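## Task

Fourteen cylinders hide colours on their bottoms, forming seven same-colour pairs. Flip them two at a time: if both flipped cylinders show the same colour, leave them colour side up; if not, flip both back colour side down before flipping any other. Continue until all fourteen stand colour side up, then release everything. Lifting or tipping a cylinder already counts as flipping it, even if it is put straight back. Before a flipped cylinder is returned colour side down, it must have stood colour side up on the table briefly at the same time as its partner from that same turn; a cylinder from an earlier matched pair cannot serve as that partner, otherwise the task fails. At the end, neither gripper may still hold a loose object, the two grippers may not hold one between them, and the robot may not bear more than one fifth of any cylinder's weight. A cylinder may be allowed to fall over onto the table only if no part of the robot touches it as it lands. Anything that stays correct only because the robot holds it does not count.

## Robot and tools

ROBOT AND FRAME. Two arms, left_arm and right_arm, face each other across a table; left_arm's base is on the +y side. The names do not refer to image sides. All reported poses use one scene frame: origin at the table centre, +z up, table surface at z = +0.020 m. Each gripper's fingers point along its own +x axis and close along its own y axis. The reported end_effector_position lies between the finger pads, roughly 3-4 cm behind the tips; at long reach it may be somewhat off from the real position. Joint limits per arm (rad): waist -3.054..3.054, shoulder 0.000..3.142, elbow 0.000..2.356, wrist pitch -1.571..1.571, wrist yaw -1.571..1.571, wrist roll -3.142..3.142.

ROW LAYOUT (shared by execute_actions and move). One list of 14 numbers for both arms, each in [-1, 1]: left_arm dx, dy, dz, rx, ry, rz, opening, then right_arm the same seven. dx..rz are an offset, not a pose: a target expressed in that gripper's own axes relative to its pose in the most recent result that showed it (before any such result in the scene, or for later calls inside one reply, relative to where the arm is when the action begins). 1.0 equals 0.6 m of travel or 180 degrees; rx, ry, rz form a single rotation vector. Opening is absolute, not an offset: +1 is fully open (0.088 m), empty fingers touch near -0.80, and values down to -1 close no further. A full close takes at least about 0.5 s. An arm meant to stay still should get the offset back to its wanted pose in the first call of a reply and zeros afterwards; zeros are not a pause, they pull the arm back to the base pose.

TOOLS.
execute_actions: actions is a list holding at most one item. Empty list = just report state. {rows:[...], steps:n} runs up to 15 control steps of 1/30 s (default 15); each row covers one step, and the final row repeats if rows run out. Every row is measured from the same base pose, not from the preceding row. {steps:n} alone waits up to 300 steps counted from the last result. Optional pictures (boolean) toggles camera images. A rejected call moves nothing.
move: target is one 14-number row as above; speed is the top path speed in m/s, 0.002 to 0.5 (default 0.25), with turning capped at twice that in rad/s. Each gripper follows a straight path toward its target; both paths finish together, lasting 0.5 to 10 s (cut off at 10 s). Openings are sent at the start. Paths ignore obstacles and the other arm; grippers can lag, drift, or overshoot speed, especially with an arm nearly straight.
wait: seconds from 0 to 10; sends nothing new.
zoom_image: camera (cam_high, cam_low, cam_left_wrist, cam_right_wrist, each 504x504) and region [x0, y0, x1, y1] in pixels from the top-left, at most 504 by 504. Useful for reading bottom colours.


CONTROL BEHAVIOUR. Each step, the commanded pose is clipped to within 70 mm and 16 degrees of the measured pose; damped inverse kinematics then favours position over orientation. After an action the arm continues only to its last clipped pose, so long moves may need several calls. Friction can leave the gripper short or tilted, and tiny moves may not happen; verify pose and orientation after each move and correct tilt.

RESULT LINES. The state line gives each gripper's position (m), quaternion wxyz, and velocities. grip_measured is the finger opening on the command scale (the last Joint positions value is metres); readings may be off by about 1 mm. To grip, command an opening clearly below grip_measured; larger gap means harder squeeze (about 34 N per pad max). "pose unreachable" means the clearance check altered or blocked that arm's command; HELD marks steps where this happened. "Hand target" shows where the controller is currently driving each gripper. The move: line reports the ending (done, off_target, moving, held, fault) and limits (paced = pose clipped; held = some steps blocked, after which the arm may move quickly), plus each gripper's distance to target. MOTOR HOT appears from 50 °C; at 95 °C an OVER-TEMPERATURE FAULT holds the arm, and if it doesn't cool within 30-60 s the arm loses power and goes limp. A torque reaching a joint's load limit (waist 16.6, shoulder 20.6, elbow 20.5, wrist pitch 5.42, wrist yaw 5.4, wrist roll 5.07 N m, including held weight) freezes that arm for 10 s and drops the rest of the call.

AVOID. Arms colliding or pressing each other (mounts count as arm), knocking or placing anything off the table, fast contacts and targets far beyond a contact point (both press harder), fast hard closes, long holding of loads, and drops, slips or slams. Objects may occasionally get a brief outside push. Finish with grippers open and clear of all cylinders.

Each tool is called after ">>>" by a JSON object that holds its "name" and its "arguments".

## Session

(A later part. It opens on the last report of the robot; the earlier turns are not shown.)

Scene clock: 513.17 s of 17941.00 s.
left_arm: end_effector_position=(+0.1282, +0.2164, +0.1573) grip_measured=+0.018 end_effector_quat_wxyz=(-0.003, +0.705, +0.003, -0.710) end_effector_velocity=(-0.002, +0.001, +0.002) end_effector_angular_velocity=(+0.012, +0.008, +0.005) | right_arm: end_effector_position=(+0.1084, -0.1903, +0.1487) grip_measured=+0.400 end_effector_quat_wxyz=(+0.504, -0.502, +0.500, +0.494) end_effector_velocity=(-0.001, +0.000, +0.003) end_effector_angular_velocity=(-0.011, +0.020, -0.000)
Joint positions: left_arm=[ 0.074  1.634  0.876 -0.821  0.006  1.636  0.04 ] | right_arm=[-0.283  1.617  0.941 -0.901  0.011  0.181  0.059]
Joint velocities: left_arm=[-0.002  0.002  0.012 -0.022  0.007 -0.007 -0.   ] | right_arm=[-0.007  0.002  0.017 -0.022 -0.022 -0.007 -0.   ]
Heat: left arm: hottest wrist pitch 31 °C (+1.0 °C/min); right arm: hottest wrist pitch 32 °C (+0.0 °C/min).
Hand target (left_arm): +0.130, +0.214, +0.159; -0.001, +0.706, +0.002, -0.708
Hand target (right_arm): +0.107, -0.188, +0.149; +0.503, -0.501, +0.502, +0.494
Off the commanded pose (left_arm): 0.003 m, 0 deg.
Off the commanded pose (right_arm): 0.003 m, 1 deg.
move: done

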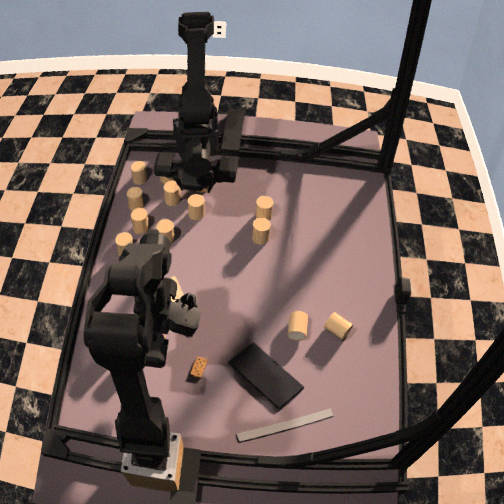

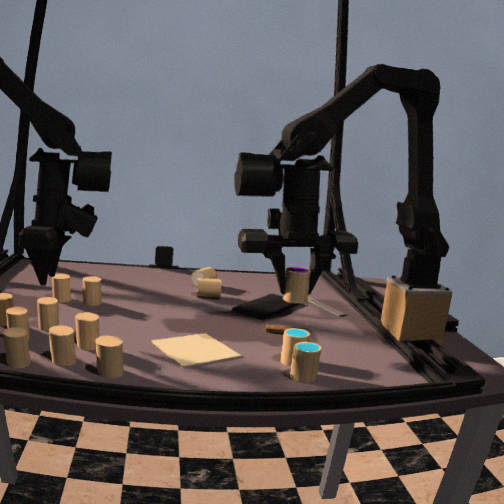

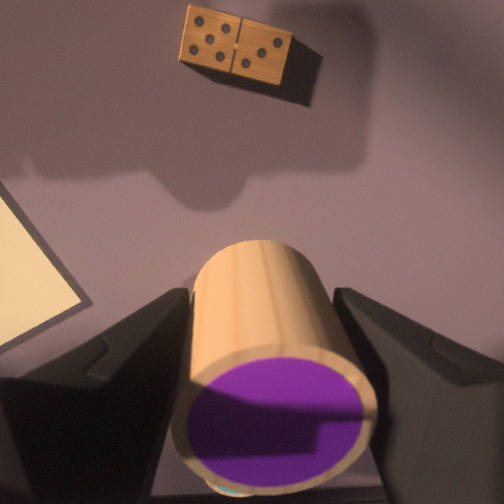

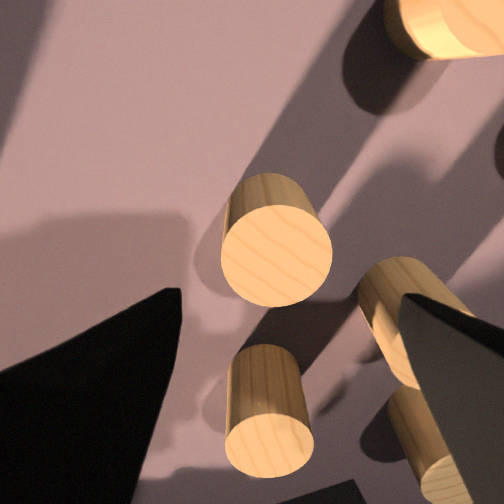

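>>> {"name": "move", "arguments": {"target": [0.143,0,0,0,0,0,-0.3,0.132,0,-0.006,0,0,0,0.35], "speed": 0.08}}

Scene clock: 518.53 s of 17941.00 s.
left_arm: end_effector_position=(+0.1285, +0.2151, +0.0730) grip_measured=+0.013 end_effector_quat_wxyz=(-0.000, +0.705, +0.001, -0.709) end_effector_velocity=(-0.002, +0.002, +0.000) end_effector_angular_velocity=(+0.007, +0.008, +0.005) | right_arm: end_effector_position=(+0.1087, -0.1907, +0.0735) grip_measured=+0.350 end_effector_quat_wxyz=(+0.507, -0.498, +0.497, +0.499) end_effector_velocity=(+0.001, -0.002, +0.000) end_effector_angular_velocity=(-0.009, +0.006, +0.000)
Joint positions: left_arm=[ 0.074  1.875  0.734 -0.432  0.006  1.636  0.04 ] | right_arm=[-0.284  1.786  0.774 -0.549  0.011  0.18   0.056]
Joint velocities: left_arm=[-0.002 -0.002 -0.002 -0.007  0.007 -0.007 -0.   ] | right_arm=[-0.007 -0.002 -0.002 -0.007 -0.007 -0.007 -0.   ]
Heat: left arm: hottest wrist pitch 30 °C (+0.0 °C/min); right arm: hottest elbow 32 °C (+0.0 °C/min).
Hand target (left_arm): +0.128, +0.217, +0.071; -0.003, +0.705, +0.003, -0.709
Hand target (right_arm): +0.110, -0.194, +0.070; +0.504, -0.502, +0.500, +0.494
Off the commanded pose (left_arm): 0.003 m, 0 deg.
Off the commanded pose (right_arm): 0.005 m, 1 deg.
move: done

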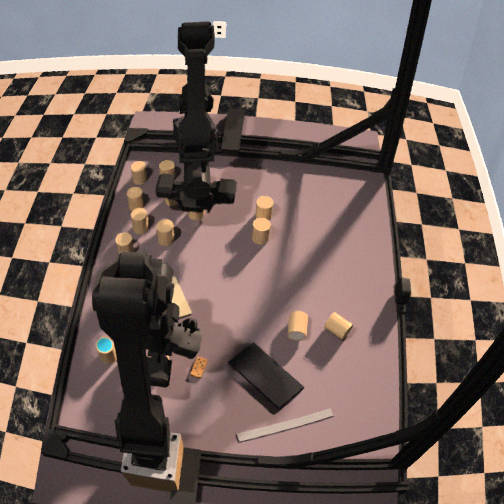

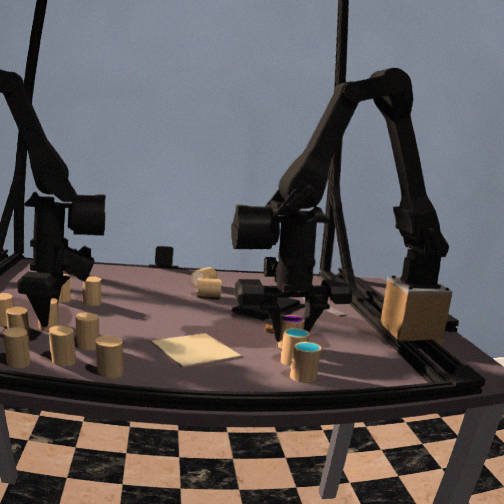

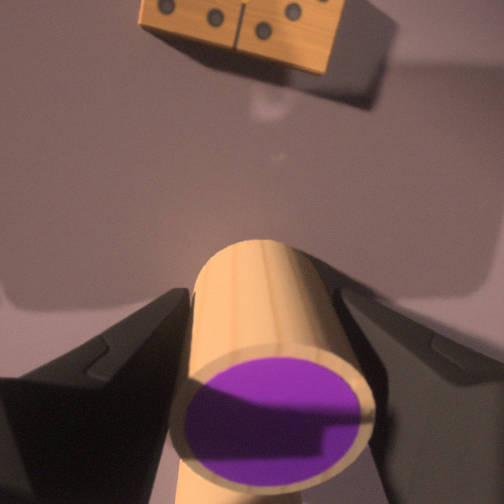

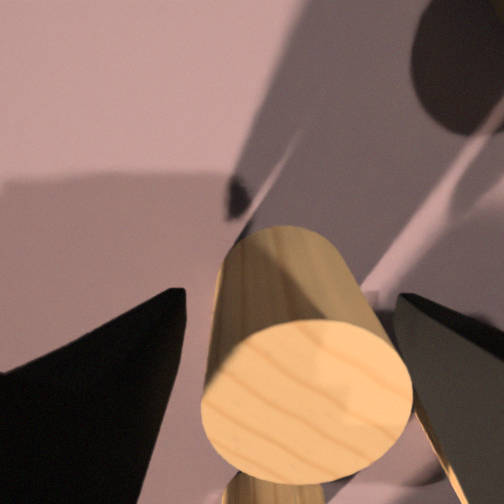

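>>> {"name": "execute_actions", "arguments": {"actions": [{"rows":[[0,0,0,0,0,0,0.5,0,0,0,0,0,0,-0.3]],"steps":10}], "pictures": false}}

>>> {"name": "move", "arguments": {"target": [-0.13,0,0,0,0,0,0.5,-0.13,0,0,0,0,0,-0.3], "speed": 0.2}}

>>> {"name": "move", "arguments": {"target": [-0.277,0.275,0.007,0,0,0.508,0.5,-0.258,-0.035,0.215,0,-0.512,0,-0.3], "speed": 0.4}}

Scene clock: 524.80 s of 17941.00 s.
left_arm: end_effector_position=(+0.1284, +0.2153, +0.0726) grip_measured=+0.481 end_effector_quat_wxyz=(-0.001, +0.705, +0.001, -0.709) end_effector_velocity=(-0.000, +0.008, -0.002) end_effector_angular_velocity=(+0.032, -0.005, +0.005) | right_arm: end_effector_position=(+0.1087, -0.1909, +0.0732) grip_measured=+0.004 end_effector_quat_wxyz=(+0.506, -0.498, +0.497, +0.499) end_effector_velocity=(+0.002, -0.004, -0.001) end_effector_angular_velocity=(-0.013, +0.005, -0.015)
Joint positions: left_arm=[ 0.074  1.876  0.734 -0.431  0.006  1.636  0.063] | right_arm=[-0.284  1.786  0.773 -0.549  0.01   0.18   0.039]
Joint velocities: left_arm=[-0.002  0.002 -0.007 -0.022 -0.007 -0.007  0.009] | right_arm=[-0.007 -0.002 -0.007 -0.007 -0.007  0.007  0.001]
Heat: left arm: hottest shoulder 29 °C (-1.0 °C/min); right arm: hottest elbow 31 °C (+0.0 °C/min).
Hand target (left_arm): +0.128, +0.215, +0.073; -0.000, +0.705, +0.001, -0.709
Hand target (right_arm): +0.109, -0.191, +0.074; +0.507, -0.498, +0.497, +0.499
Off the commanded pose (left_arm): 0.000 m, 0 deg.
Off the commanded pose (right_arm): 0.000 m, 0 deg.
Steps of this call (steps 1 to 178: nothing new was sent; steps 179 to 188: all 10 steps of this action). Readings (end_effector_position):
179: left_arm (+0.1284, +0.2153, +0.0726) | right_arm (+0.1088, -0.1909, +0.0732)
180: left_arm (+0.1284, +0.2153, +0.0726) | right_arm (+0.1088, -0.1909, +0.0732)
182: left_arm (+0.1284, +0.2152, +0.0726) | right_arm (+0.1087, -0.1909, +0.0732)
186: left_arm (+0.1284, +0.2153, +0.0726) | right_arm (+0.1087, -0.1909, +0.0732)
188: the state above

Scene clock: 525.97 s of 17941.00 s.
left_arm: end_effector_position=(+0.1281, +0.2191, +0.1465) grip_measured=+0.500 end_effector_quat_wxyz=(-0.007, +0.704, +0.007, -0.710) end_effector_velocity=(+0.000, +0.004, +0.000) end_effector_angular_velocity=(+0.022, -0.006, +0.005) | right_arm: end_effector_position=(+0.1089, -0.1961, +0.1451) grip_measured=+0.003 end_effector_quat_wxyz=(+0.502, -0.505, +0.502, +0.492) end_effector_velocity=(+0.000, -0.005, +0.000) end_effector_angular_velocity=(-0.023, +0.003, +0.005)
Joint positions: left_arm=[ 0.074  1.657  0.851 -0.785  0.006  1.636  0.063] | right_arm=[-0.281  1.609  0.917 -0.893  0.01   0.183  0.039]
Joint velocities: left_arm=[-0.002  0.002  0.002 -0.022 -0.007 -0.007  0.   ] | right_arm=[-0.002 -0.002 -0.002 -0.022 -0.007 -0.007 -0.   ]
Heat: left arm: hottest shoulder 29 °C (-1.0 °C/min); right arm: hottest elbow 31 °C (+0.0 °C/min).
Hand target (left_arm): +0.129, +0.215, +0.151; -0.001, +0.705, +0.001, -0.709
Hand target (right_arm): +0.107, -0.192, +0.151; +0.506, -0.498, +0.497, +0.499
Off the commanded pose (left_arm): 0.006 m, 1 deg.
Off the commanded pose (right_arm): 0.008 m, 1 deg.
move: done

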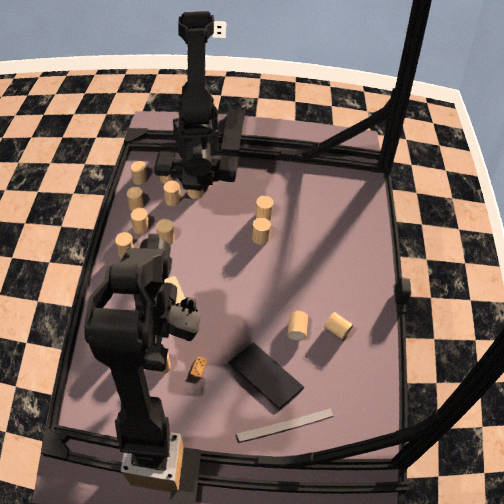

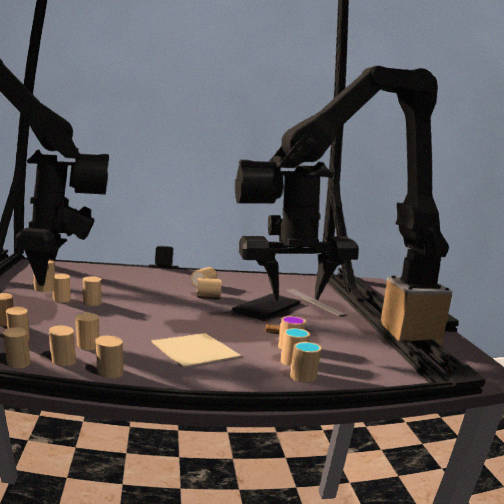

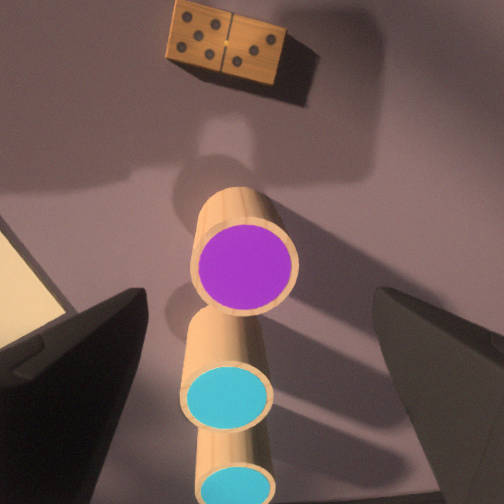

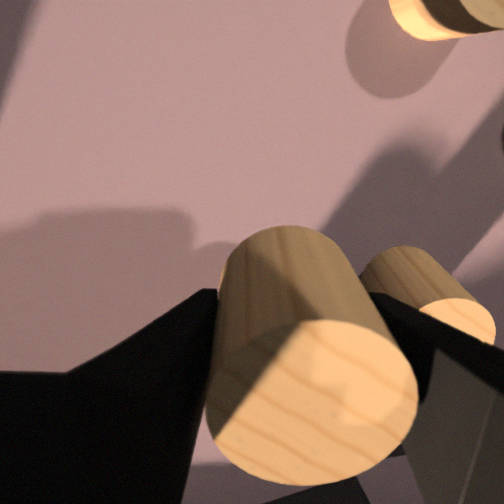

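Scene clock: 528.57 s of 17941.00 s.
left_arm: end_effector_position=(+0.1253, +0.0530, +0.3078) grip_measured=+0.500 end_effector_quat_wxyz=(+0.500, +0.498, -0.499, -0.503) end_effector_velocity=(+0.002, -0.001, +0.002) end_effector_angular_velocity=(-0.007, +0.007, +0.020) | right_arm: end_effector_position=(+0.1264, -0.0647, +0.3040) grip_measured=+0.002 end_effector_quat_wxyz=(+0.705, +0.008, -0.017, +0.709) end_effector_velocity=(-0.000, -0.000, -0.000) end_effector_angular_velocity=(+0.002, -0.007, +0.005)
Joint positions: left_arm=[0.058 1.631 0.524 1.106 0.052 1.565 0.064] | right_arm=[-0.351  1.431  0.423  1.044  0.1   -0.017  0.039]
Joint velocities: left_arm=[-0.002  0.002  0.002  0.007 -0.022 -0.007 -0.   ] | right_arm=[-0.002  0.002 -0.002  0.007 -0.007 -0.007 -0.   ]
Heat: left arm: hottest shoulder 29 °C (-1.0 °C/min); right arm: hottest elbow 31 °C (+0.0 °C/min).
Hand target (left_arm): +0.125, +0.051, +0.309; +0.502, +0.496, -0.500, -0.502
Hand target (right_arm): +0.127, -0.065, +0.299; +0.705, +0.003, -0.015, +0.709
Off the commanded pose (left_arm): 0.003 m, 0 deg.
Off the commanded pose (right_arm): 0.006 m, 1 deg.
move: done

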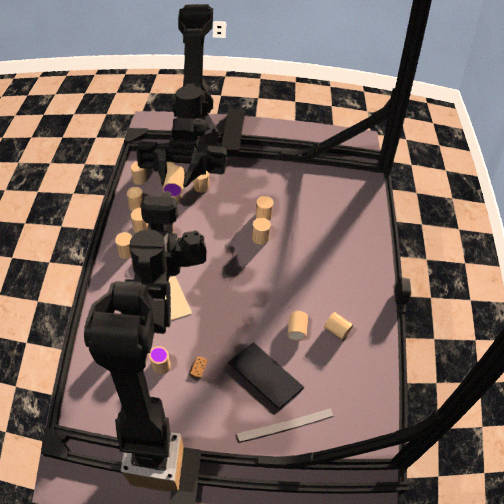

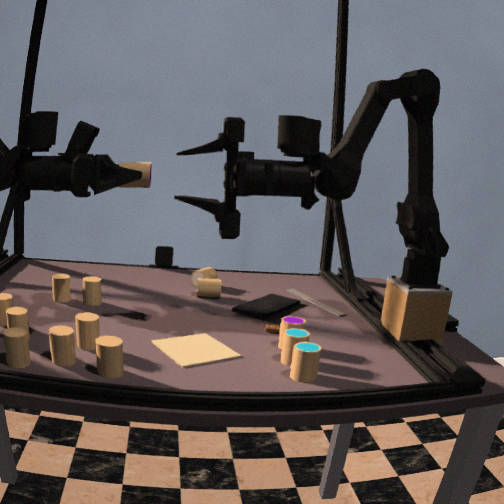

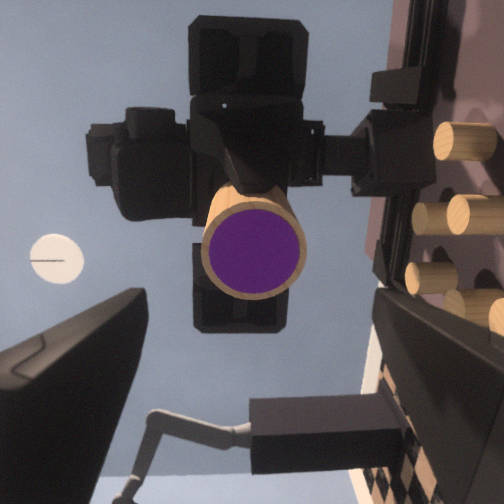

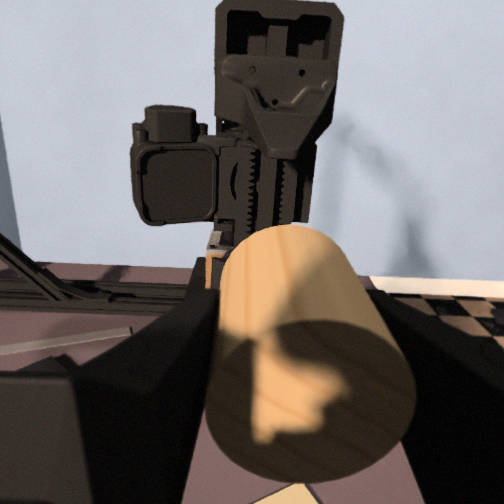

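Purple match. Advance.

>>> {"name": "move", "arguments": {"target": [0.138,0.006,0.008,0,0,0.003,0.5,0,0,0,0,0,0,-0.3], "speed": 0.15}}

Scene clock: 533.10 s of 17941.00 s.
left_arm: end_effector_position=(+0.1212, -0.0267, +0.3095) grip_measured=+0.500 end_effector_quat_wxyz=(+0.502, +0.497, -0.500, -0.501) end_effector_velocity=(-0.002, -0.000, -0.003) end_effector_angular_velocity=(+0.017, +0.008, -0.010) | right_arm: end_effector_position=(+0.1264, -0.0647, +0.3034) grip_measured=+0.000 end_effector_quat_wxyz=(+0.705, +0.008, -0.017, +0.709) end_effector_velocity=(-0.002, -0.001, -0.002) end_effector_angular_velocity=(-0.007, -0.009, +0.019)
Joint positions: left_arm=[0.035 1.884 0.852 1.036 0.029 1.565 0.064] | right_arm=[-0.351  1.432  0.423  1.043  0.1   -0.017  0.039]
Joint velocities: left_arm=[-0.002 -0.002  0.002 -0.022  0.007 -0.007  0.   ] | right_arm=[-0.002 -0.002 -0.002 -0.007 -0.022 -0.007 -0.   ]
Heat: left arm: hottest shoulder 29 °C (-1.0 °C/min); right arm: hottest wrist pitch 32 °C (+1.0 °C/min).
Hand target (left_arm): +0.120, -0.030, +0.311; +0.503, +0.496, -0.501, -0.500
Hand target (right_arm): +0.126, -0.065, +0.304; +0.705, +0.008, -0.017, +0.709
Off the commanded pose (left_arm): 0.004 m, 0 deg.
Off the commanded pose (right_arm): 0.001 m, 0 deg.
move: done

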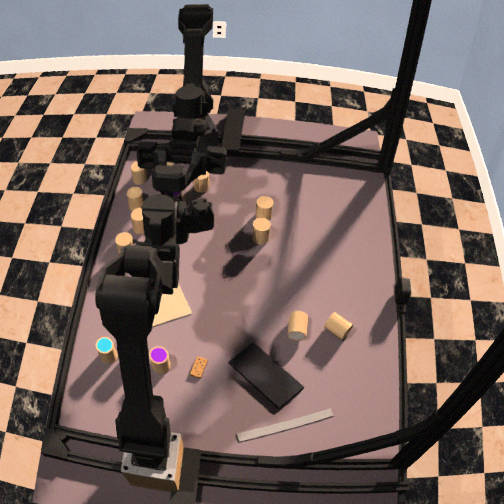

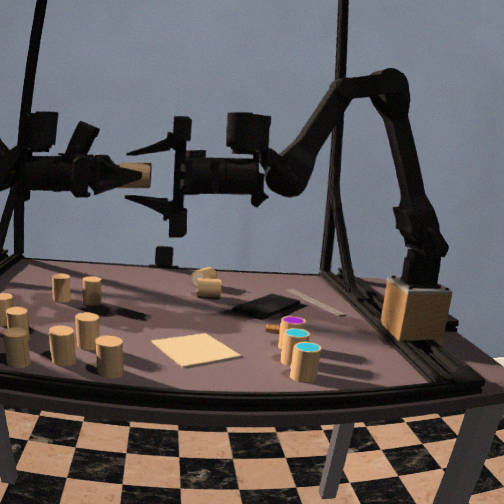

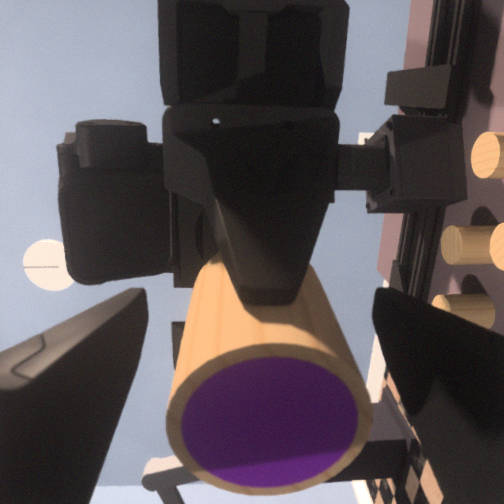

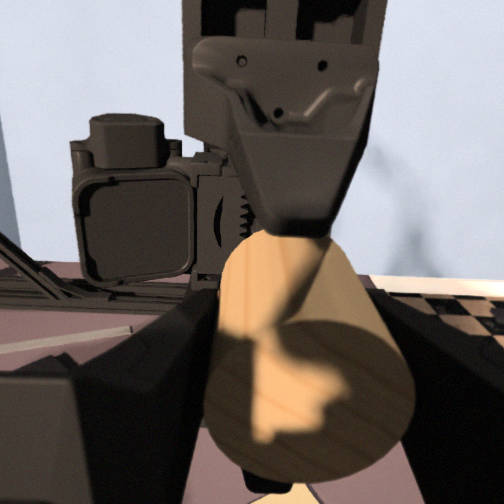

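>>> {"name": "execute_actions", "arguments": {"actions": [{"rows":[[0,0,0,0,0,0,-0.3,0,0,0,0,0,0,-0.3]],"steps":10}], "pictures": false}}

>>> {"name": "move", "arguments": {"target": [-0.06,0,0,0,0,0,-0.3,-0.06,0,0,0,0,0,0.5], "speed": 0.1}}

>>> {"name": "move", "arguments": {"target": [-0.483,-0.242,-0.215,0,0,-0.497,-0.3,-0.311,0.033,-0.241,0,0.511,0,0.4], "speed": 0.4}}

Scene clock: 539.57 s of 17941.00 s.
left_arm: end_effector_position=(+0.1212, -0.0271, +0.3095) grip_measured=+0.012 end_effector_quat_wxyz=(+0.502, +0.497, -0.500, -0.501) end_effector_velocity=(-0.000, +0.001, -0.003) end_effector_angular_velocity=(+0.012, +0.008, +0.005) | right_arm: end_effector_position=(+0.1264, -0.0647, +0.3031) grip_measured=+0.000 end_effector_quat_wxyz=(+0.705, +0.007, -0.016, +0.709) end_effector_velocity=(-0.002, +0.000, +0.003) end_effector_angular_velocity=(+0.012, +0.008, +0.020)
Joint positions: left_arm=[0.035 1.885 0.854 1.035 0.029 1.565 0.04 ] | right_arm=[-0.351  1.432  0.423  1.043  0.1   -0.017  0.039]
Joint velocities: left_arm=[-0.002 -0.002 -0.007 -0.007 -0.007 -0.007 -0.   ] | right_arm=[-0.002 -0.002  0.002  0.007 -0.022  0.007 -0.   ]
Heat: left arm: hottest shoulder 30 °C (-1.0 °C/min); right arm: hottest wrist pitch 32 °C (+1.0 °C/min).
Hand target (left_arm): +0.121, -0.027, +0.310; +0.502, +0.497, -0.500, -0.501
Hand target (right_arm): +0.126, -0.065, +0.303; +0.705, +0.008, -0.017, +0.709
Off the commanded pose (left_arm): 0.000 m, 0 deg.
Off the commanded pose (right_arm): 0.000 m, 0 deg.
Steps of this call (steps 1 to 184: nothing new was sent; steps 185 to 194: all 10 steps of this action). Readings (end_effector_position):
185: left_arm (+0.1212, -0.0271, +0.3095) | right_arm (+0.1264, -0.0647, +0.3032)
186: left_arm (+0.1212, -0.0271, +0.3095) | right_arm (+0.1264, -0.0647, +0.3032)
188: left_arm (+0.1212, -0.0271, +0.3095) | right_arm (+0.1264, -0.0647, +0.3032)
192: left_arm (+0.1212, -0.0271, +0.3095) | right_arm (+0.1264, -0.0647, +0.3031)
194: the state above

Scene clock: 540.60 s of 17941.00 s.
left_arm: end_effector_position=(+0.1204, +0.0064, +0.3046) grip_measured=+0.012 end_effector_quat_wxyz=(+0.499, +0.500, -0.497, -0.505) end_effector_velocity=(+0.002, +0.003, +0.000) end_effector_angular_velocity=(-0.002, +0.007, +0.020) | right_arm: end_effector_position=(+0.1264, -0.0978, +0.3032) grip_measured=+0.500 end_effector_quat_wxyz=(+0.705, +0.008, -0.017, +0.709) end_effector_velocity=(+0.000, -0.003, -0.006) end_effector_angular_velocity=(-0.022, +0.004, +0.005)
Joint positions: left_arm=[0.035 1.79  0.708 1.073 0.029 1.565 0.04 ] | right_arm=[-0.334  1.272  0.311  0.997  0.116 -0.017  0.063]
Joint velocities: left_arm=[-0.002 -0.007 -0.012  0.007 -0.022 -0.007 -0.   ] | right_arm=[-0.002 -0.012 -0.012 -0.022 -0.007  0.007 -0.   ]
Heat: left arm: hottest shoulder 30 °C (-1.0 °C/min); right arm: hottest wrist pitch 32 °C (+1.0 °C/min).
Hand target (left_arm): +0.121, +0.009, +0.309; +0.502, +0.497, -0.500, -0.501
Hand target (right_arm): +0.126, -0.101, +0.302; +0.705, +0.007, -0.017, +0.709
Off the commanded pose (left_arm): 0.005 m, 1 deg.
Off the commanded pose (right_arm): 0.003 m, 0 deg.
move: done

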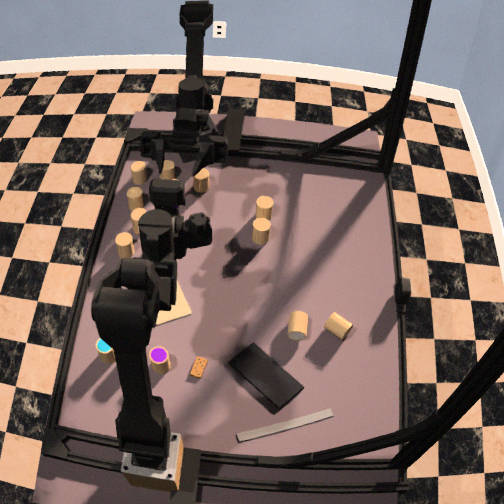

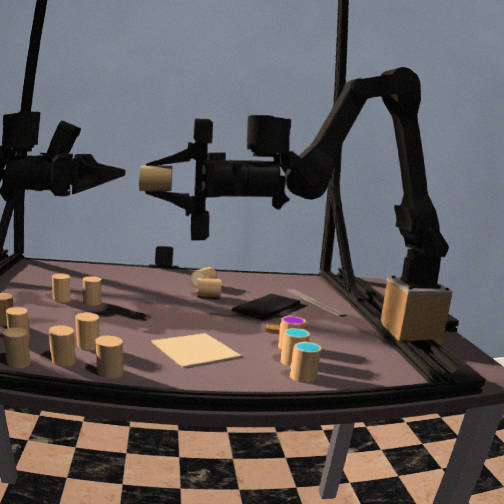

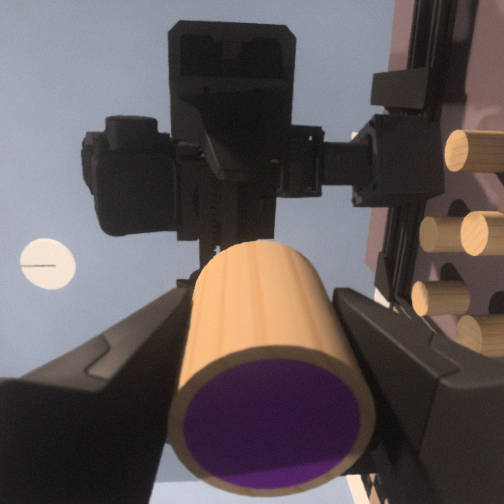

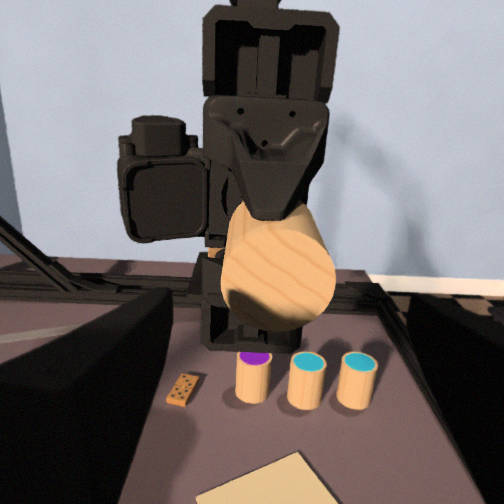

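Scene clock: 543.10 s of 17941.00 s.
left_arm: end_effector_position=(+0.2480, +0.2994, +0.1608) grip_measured=+0.011 end_effector_quat_wxyz=(-0.001, +0.706, +0.001, -0.708) end_effector_velocity=(+0.003, +0.001, -0.001) end_effector_angular_velocity=(+0.012, -0.019, +0.005) | right_arm: end_effector_position=(+0.1106, -0.2821, +0.1498) grip_measured=+0.400 end_effector_quat_wxyz=(+0.504, -0.502, +0.499, +0.494) end_effector_velocity=(-0.003, -0.002, +0.000) end_effector_angular_velocity=(-0.013, +0.019, +0.005)
Joint positions: left_arm=[ 0.681  1.484  0.744 -0.835  0.001  2.242  0.04 ] | right_arm=[-0.2    1.246  0.633 -0.964  0.012  0.264  0.059]
Joint velocities: left_arm=[-0.002  0.002 -0.002  0.007 -0.022 -0.007 -0.   ] | right_arm=[-0.002  0.002  0.002 -0.007 -0.022 -0.007 -0.   ]
Heat: left arm: hottest shoulder 30 °C (-1.0 °C/min); right arm: hottest elbow 32 °C (+2.0 °C/min).
Hand target (left_arm): +0.251, +0.298, +0.163; +0.000, +0.708, +0.001, -0.706
Hand target (right_arm): +0.109, -0.279, +0.152; +0.503, -0.501, +0.500, +0.496
Off the commanded pose (left_arm): 0.003 m, 0 deg.
Off the commanded pose (right_arm): 0.004 m, 1 deg.
move: done

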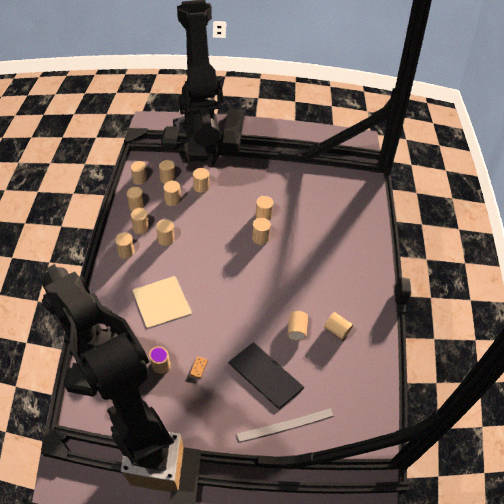

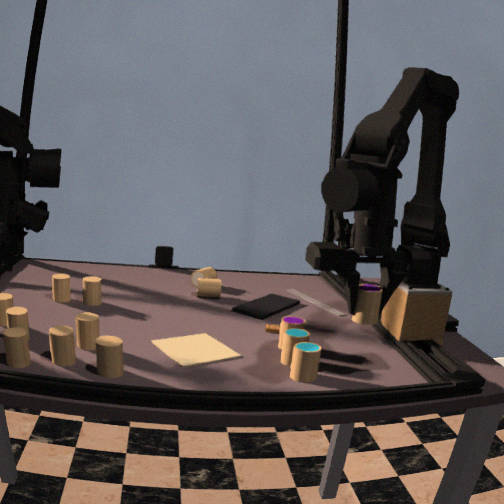

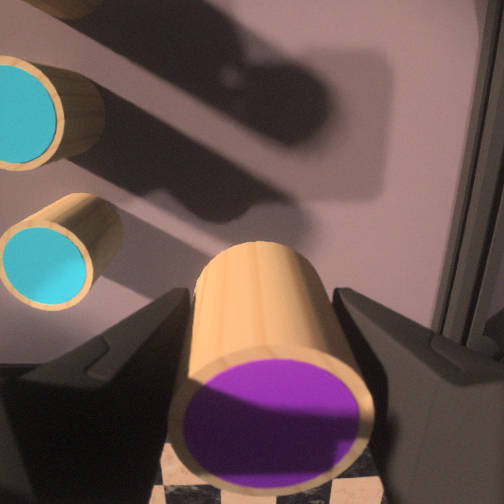

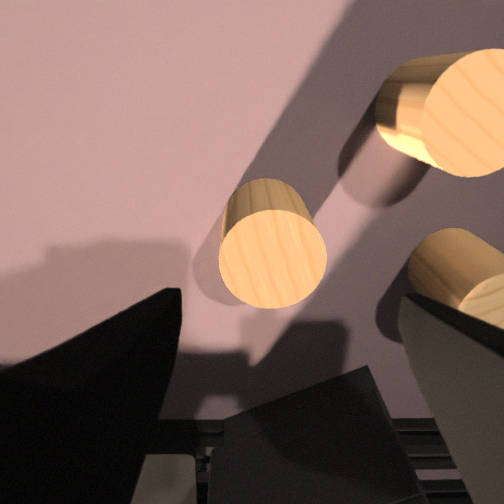

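>>> {"name": "move", "arguments": {"target": [0.149,0,0,0,0,0,-0.3,0.136,0.002,-0.008,0,0,0,0.4], "speed": 0.08}}

Scene clock: 549.23 s of 17941.00 s.
left_arm: end_effector_position=(+0.2494, +0.2981, +0.0727) grip_measured=+0.010 end_effector_quat_wxyz=(+0.001, +0.708, -0.001, -0.707) end_effector_velocity=(+0.001, +0.003, -0.002) end_effector_angular_velocity=(+0.016, -0.016, +0.005) | right_arm: end_effector_position=(+0.1105, -0.2835, +0.0709) grip_measured=+0.400 end_effector_quat_wxyz=(+0.506, -0.498, +0.497, +0.498) end_effector_velocity=(-0.000, +0.002, -0.001) end_effector_angular_velocity=(+0.000, +0.008, +0.000)
Joint positions: left_arm=[ 0.681  1.769  0.58  -0.38   0.001  2.243  0.04 ] | right_arm=[-0.198  1.469  0.415 -0.511  0.011  0.266  0.059]
Joint velocities: left_arm=[-0.002  0.002 -0.007  0.007 -0.022 -0.007 -0.   ] | right_arm=[-0.007  0.007  0.002  0.007 -0.007 -0.007  0.   ]
Heat: left arm: hottest shoulder 29 °C (-2.0 °C/min); right arm: hottest elbow 32 °C (+2.0 °C/min).
Hand target (left_arm): +0.248, +0.300, +0.071; -0.001, +0.706, +0.001, -0.708
Hand target (right_arm): +0.111, -0.287, +0.068; +0.504, -0.502, +0.499, +0.494
Off the commanded pose (left_arm): 0.003 m, 0 deg.
Off the commanded pose (right_arm): 0.005 m, 1 deg.
move: done

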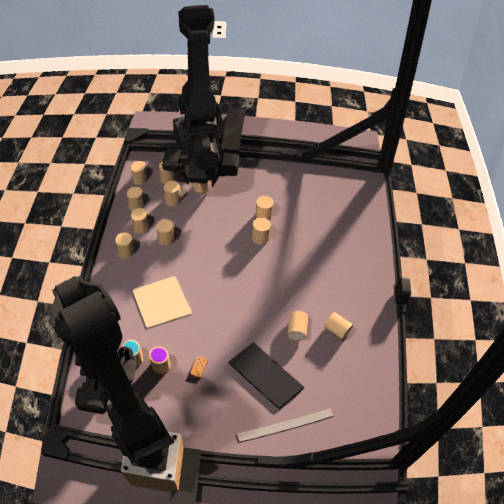

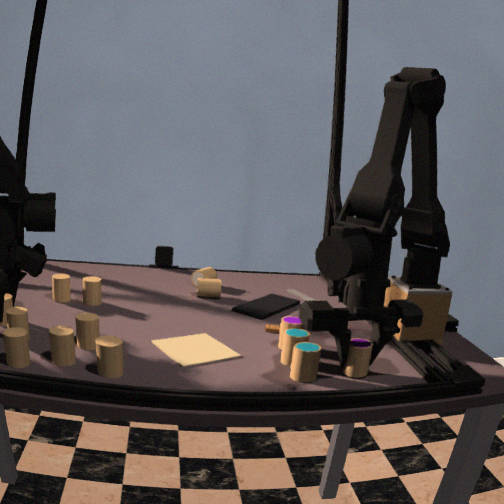

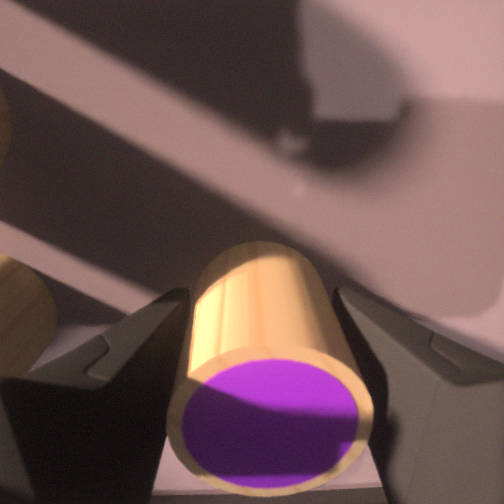

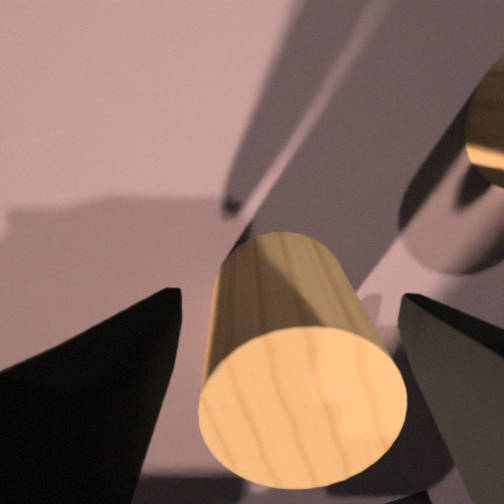

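>>> {"name": "move", "arguments": {"target": [0.006,0,0,0,0,0,-0.3,0,0.003,0,0,0,0,0.4], "speed": 0.02}}

>>> {"name": "execute_actions", "arguments": {"actions": [{"rows":[[0,0,0,0,0,0,0.3,0,0,0,0,0,0,0.4]],"steps":8}], "pictures": false}}

>>> {"name": "move", "arguments": {"target": [-0.13,0,0,0,0,0,0.3,0,0,0,0,0,0,0.4], "speed": 0.15}}

Scene clock: 555.00 s of 17941.00 s.
left_arm: end_effector_position=(+0.2504, +0.2968, +0.0705) grip_measured=+0.011 end_effector_quat_wxyz=(+0.002, +0.709, -0.002, -0.705) end_effector_velocity=(+0.001, -0.000, +0.000) end_effector_angular_velocity=(-0.001, -0.010, -0.010) | right_arm: end_effector_position=(+0.1092, -0.2839, +0.0707) grip_measured=+0.400 end_effector_quat_wxyz=(+0.506, -0.498, +0.497, +0.498) end_effector_velocity=(+0.001, -0.002, -0.000) end_effector_angular_velocity=(-0.005, -0.009, +0.010)
Joint positions: left_arm=[ 0.681  1.779  0.58  -0.363  0.001  2.243  0.04 ] | right_arm=[-0.19   1.47   0.415 -0.51   0.011  0.274  0.059]
Joint velocities: left_arm=[-0.002 -0.002 -0.002  0.007 -0.007  0.007 -0.   ] | right_arm=[ 0.002 -0.002 -0.002 -0.007  0.007 -0.007 -0.   ]
Heat: left arm: hottest shoulder 29 °C (-2.0 °C/min); right arm: hottest elbow 32 °C (+1.0 °C/min).
Hand target (left_arm): +0.249, +0.298, +0.069; +0.001, +0.708, -0.001, -0.707
Hand target (right_arm): +0.109, -0.284, +0.071; +0.506, -0.498, +0.497, +0.498
Off the commanded pose (left_arm): 0.002 m, 0 deg.
Off the commanded pose (right_arm): 0.001 m, 0 deg.
move: done

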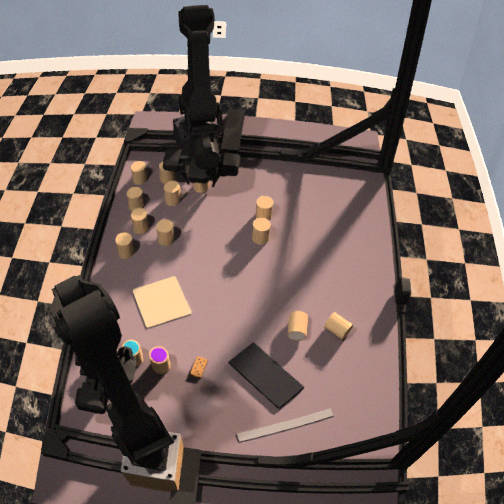

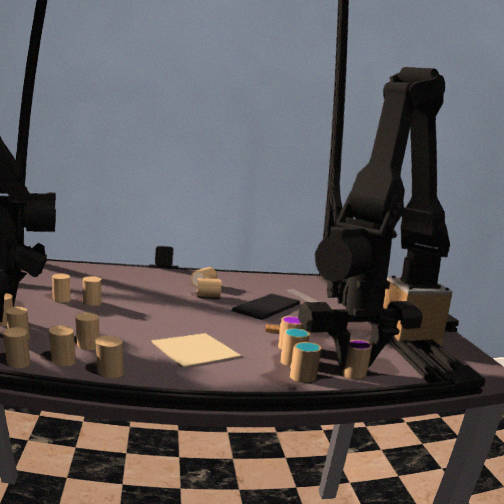

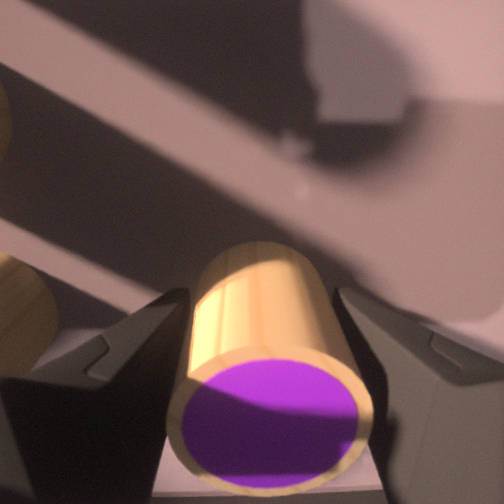

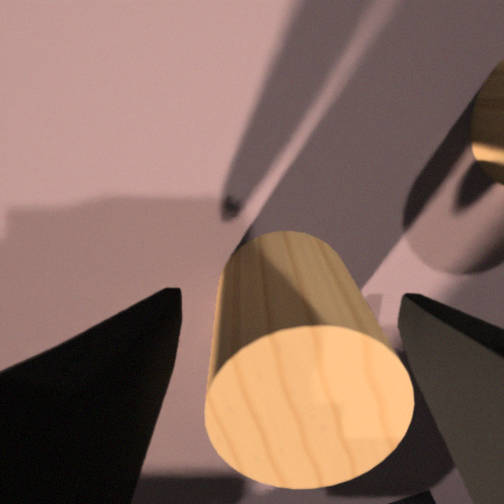

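Scene clock: 555.27 s of 17941.00 s.
left_arm: end_effector_position=(+0.2504, +0.2968, +0.0705) grip_measured=+0.270 end_effector_quat_wxyz=(+0.002, +0.709, -0.002, -0.705) end_effector_velocity=(+0.000, +0.004, -0.001) end_effector_angular_velocity=(+0.023, -0.009, +0.020) | right_arm: end_effector_position=(+0.1092, -0.2839, +0.0707) grip_measured=+0.400 end_effector_quat_wxyz=(+0.506, -0.498, +0.497, +0.498) end_effector_velocity=(+0.001, -0.005, -0.000) end_effector_angular_velocity=(-0.023, +0.001, -0.010)
Joint positions: left_arm=[ 0.681  1.779  0.58  -0.363  0.001  2.243  0.052] | right_arm=[-0.19   1.47   0.415 -0.51   0.011  0.274  0.059]
Joint velocities: left_arm=[-0.002  0.002 -0.002 -0.007 -0.022 -0.022  0.016] | right_arm=[-0.002 -0.002 -0.002 -0.022 -0.007  0.007  0.   ]
Heat: left arm: hottest shoulder 29 °C (-2.0 °C/min); right arm: hottest elbow 32 °C (+1.0 °C/min).
Hand target (left_arm): +0.250, +0.297, +0.070; +0.002, +0.709, -0.002, -0.705
Hand target (right_arm): +0.109, -0.284, +0.071; +0.506, -0.498, +0.497, +0.498
Off the commanded pose (left_arm): 0.000 m, 0 deg.
Off the commanded pose (right_arm): 0.000 m, 0 deg.
Steps of this call (steps 1 to 8: all 8 steps of this action). Readings (end_effector_position):
1: left_arm (+0.2504, +0.2968, +0.0705) | right_arm (+0.1092, -0.2839, +0.0707)
2: left_arm (+0.2504, +0.2968, +0.0705) | right_arm (+0.1092, -0.2839, +0.0707)
4: left_arm (+0.2504, +0.2967, +0.0705) | right_arm (+0.1092, -0.2839, +0.0707)
8: the state above

Scene clock: 556.57 s of 17941.00 s.
left_arm: end_effector_position=(+0.2474, +0.3006, +0.1448) grip_measured=+0.300 end_effector_quat_wxyz=(-0.002, +0.705, +0.002, -0.709) end_effector_velocity=(+0.000, +0.000, +0.002) end_effector_angular_velocity=(+0.003, -0.007, +0.005) | right_arm: end_effector_position=(+0.1092, -0.2839, +0.0707) grip_measured=+0.400 end_effector_quat_wxyz=(+0.506, -0.498, +0.497, +0.498) end_effector_velocity=(+0.001, +0.001, -0.001) end_effector_angular_velocity=(+0.004, -0.006, -0.010)
Joint positions: left_arm=[ 0.681  1.521  0.704 -0.763  0.001  2.243  0.054] | right_arm=[-0.19   1.47   0.415 -0.51   0.011  0.274  0.059]
Joint velocities: left_arm=[-0.002 -0.007  0.002 -0.007 -0.007 -0.007 -0.   ] | right_arm=[-0.002  0.002 -0.002  0.007  0.007  0.007 -0.   ]
Heat: left arm: hottest shoulder 29 °C (-2.0 °C/min); right arm: hottest elbow 31 °C (+0.0 °C/min).
Hand target (left_arm): +0.250, +0.297, +0.149; +0.002, +0.709, -0.002, -0.706
Hand target (right_arm): +0.109, -0.284, +0.071; +0.506, -0.498, +0.497, +0.498
Off the commanded pose (left_arm): 0.006 m, 1 deg.
Off the commanded pose (right_arm): 0.000 m, 0 deg.
move: done

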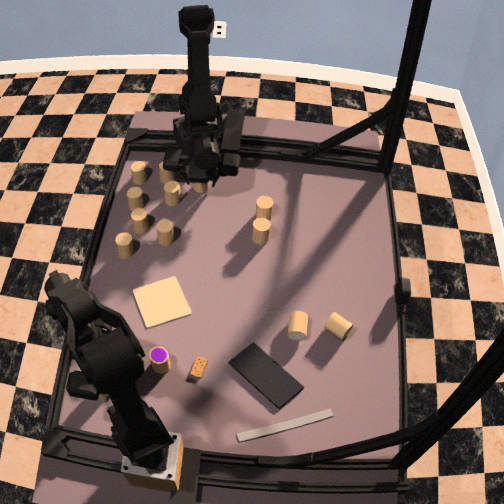

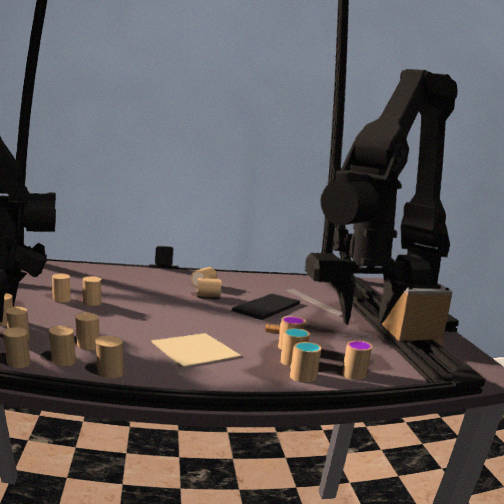

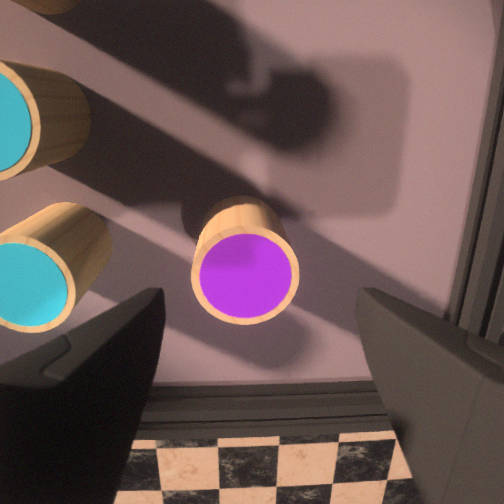

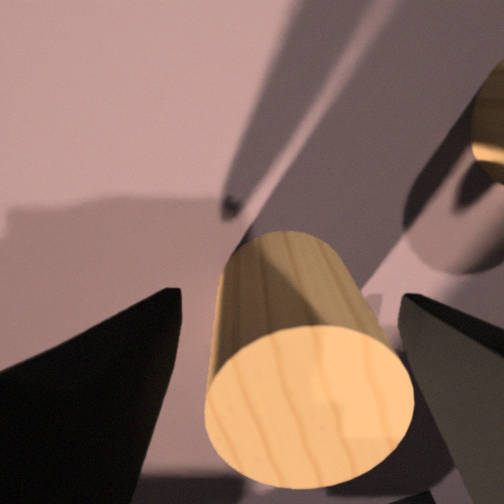

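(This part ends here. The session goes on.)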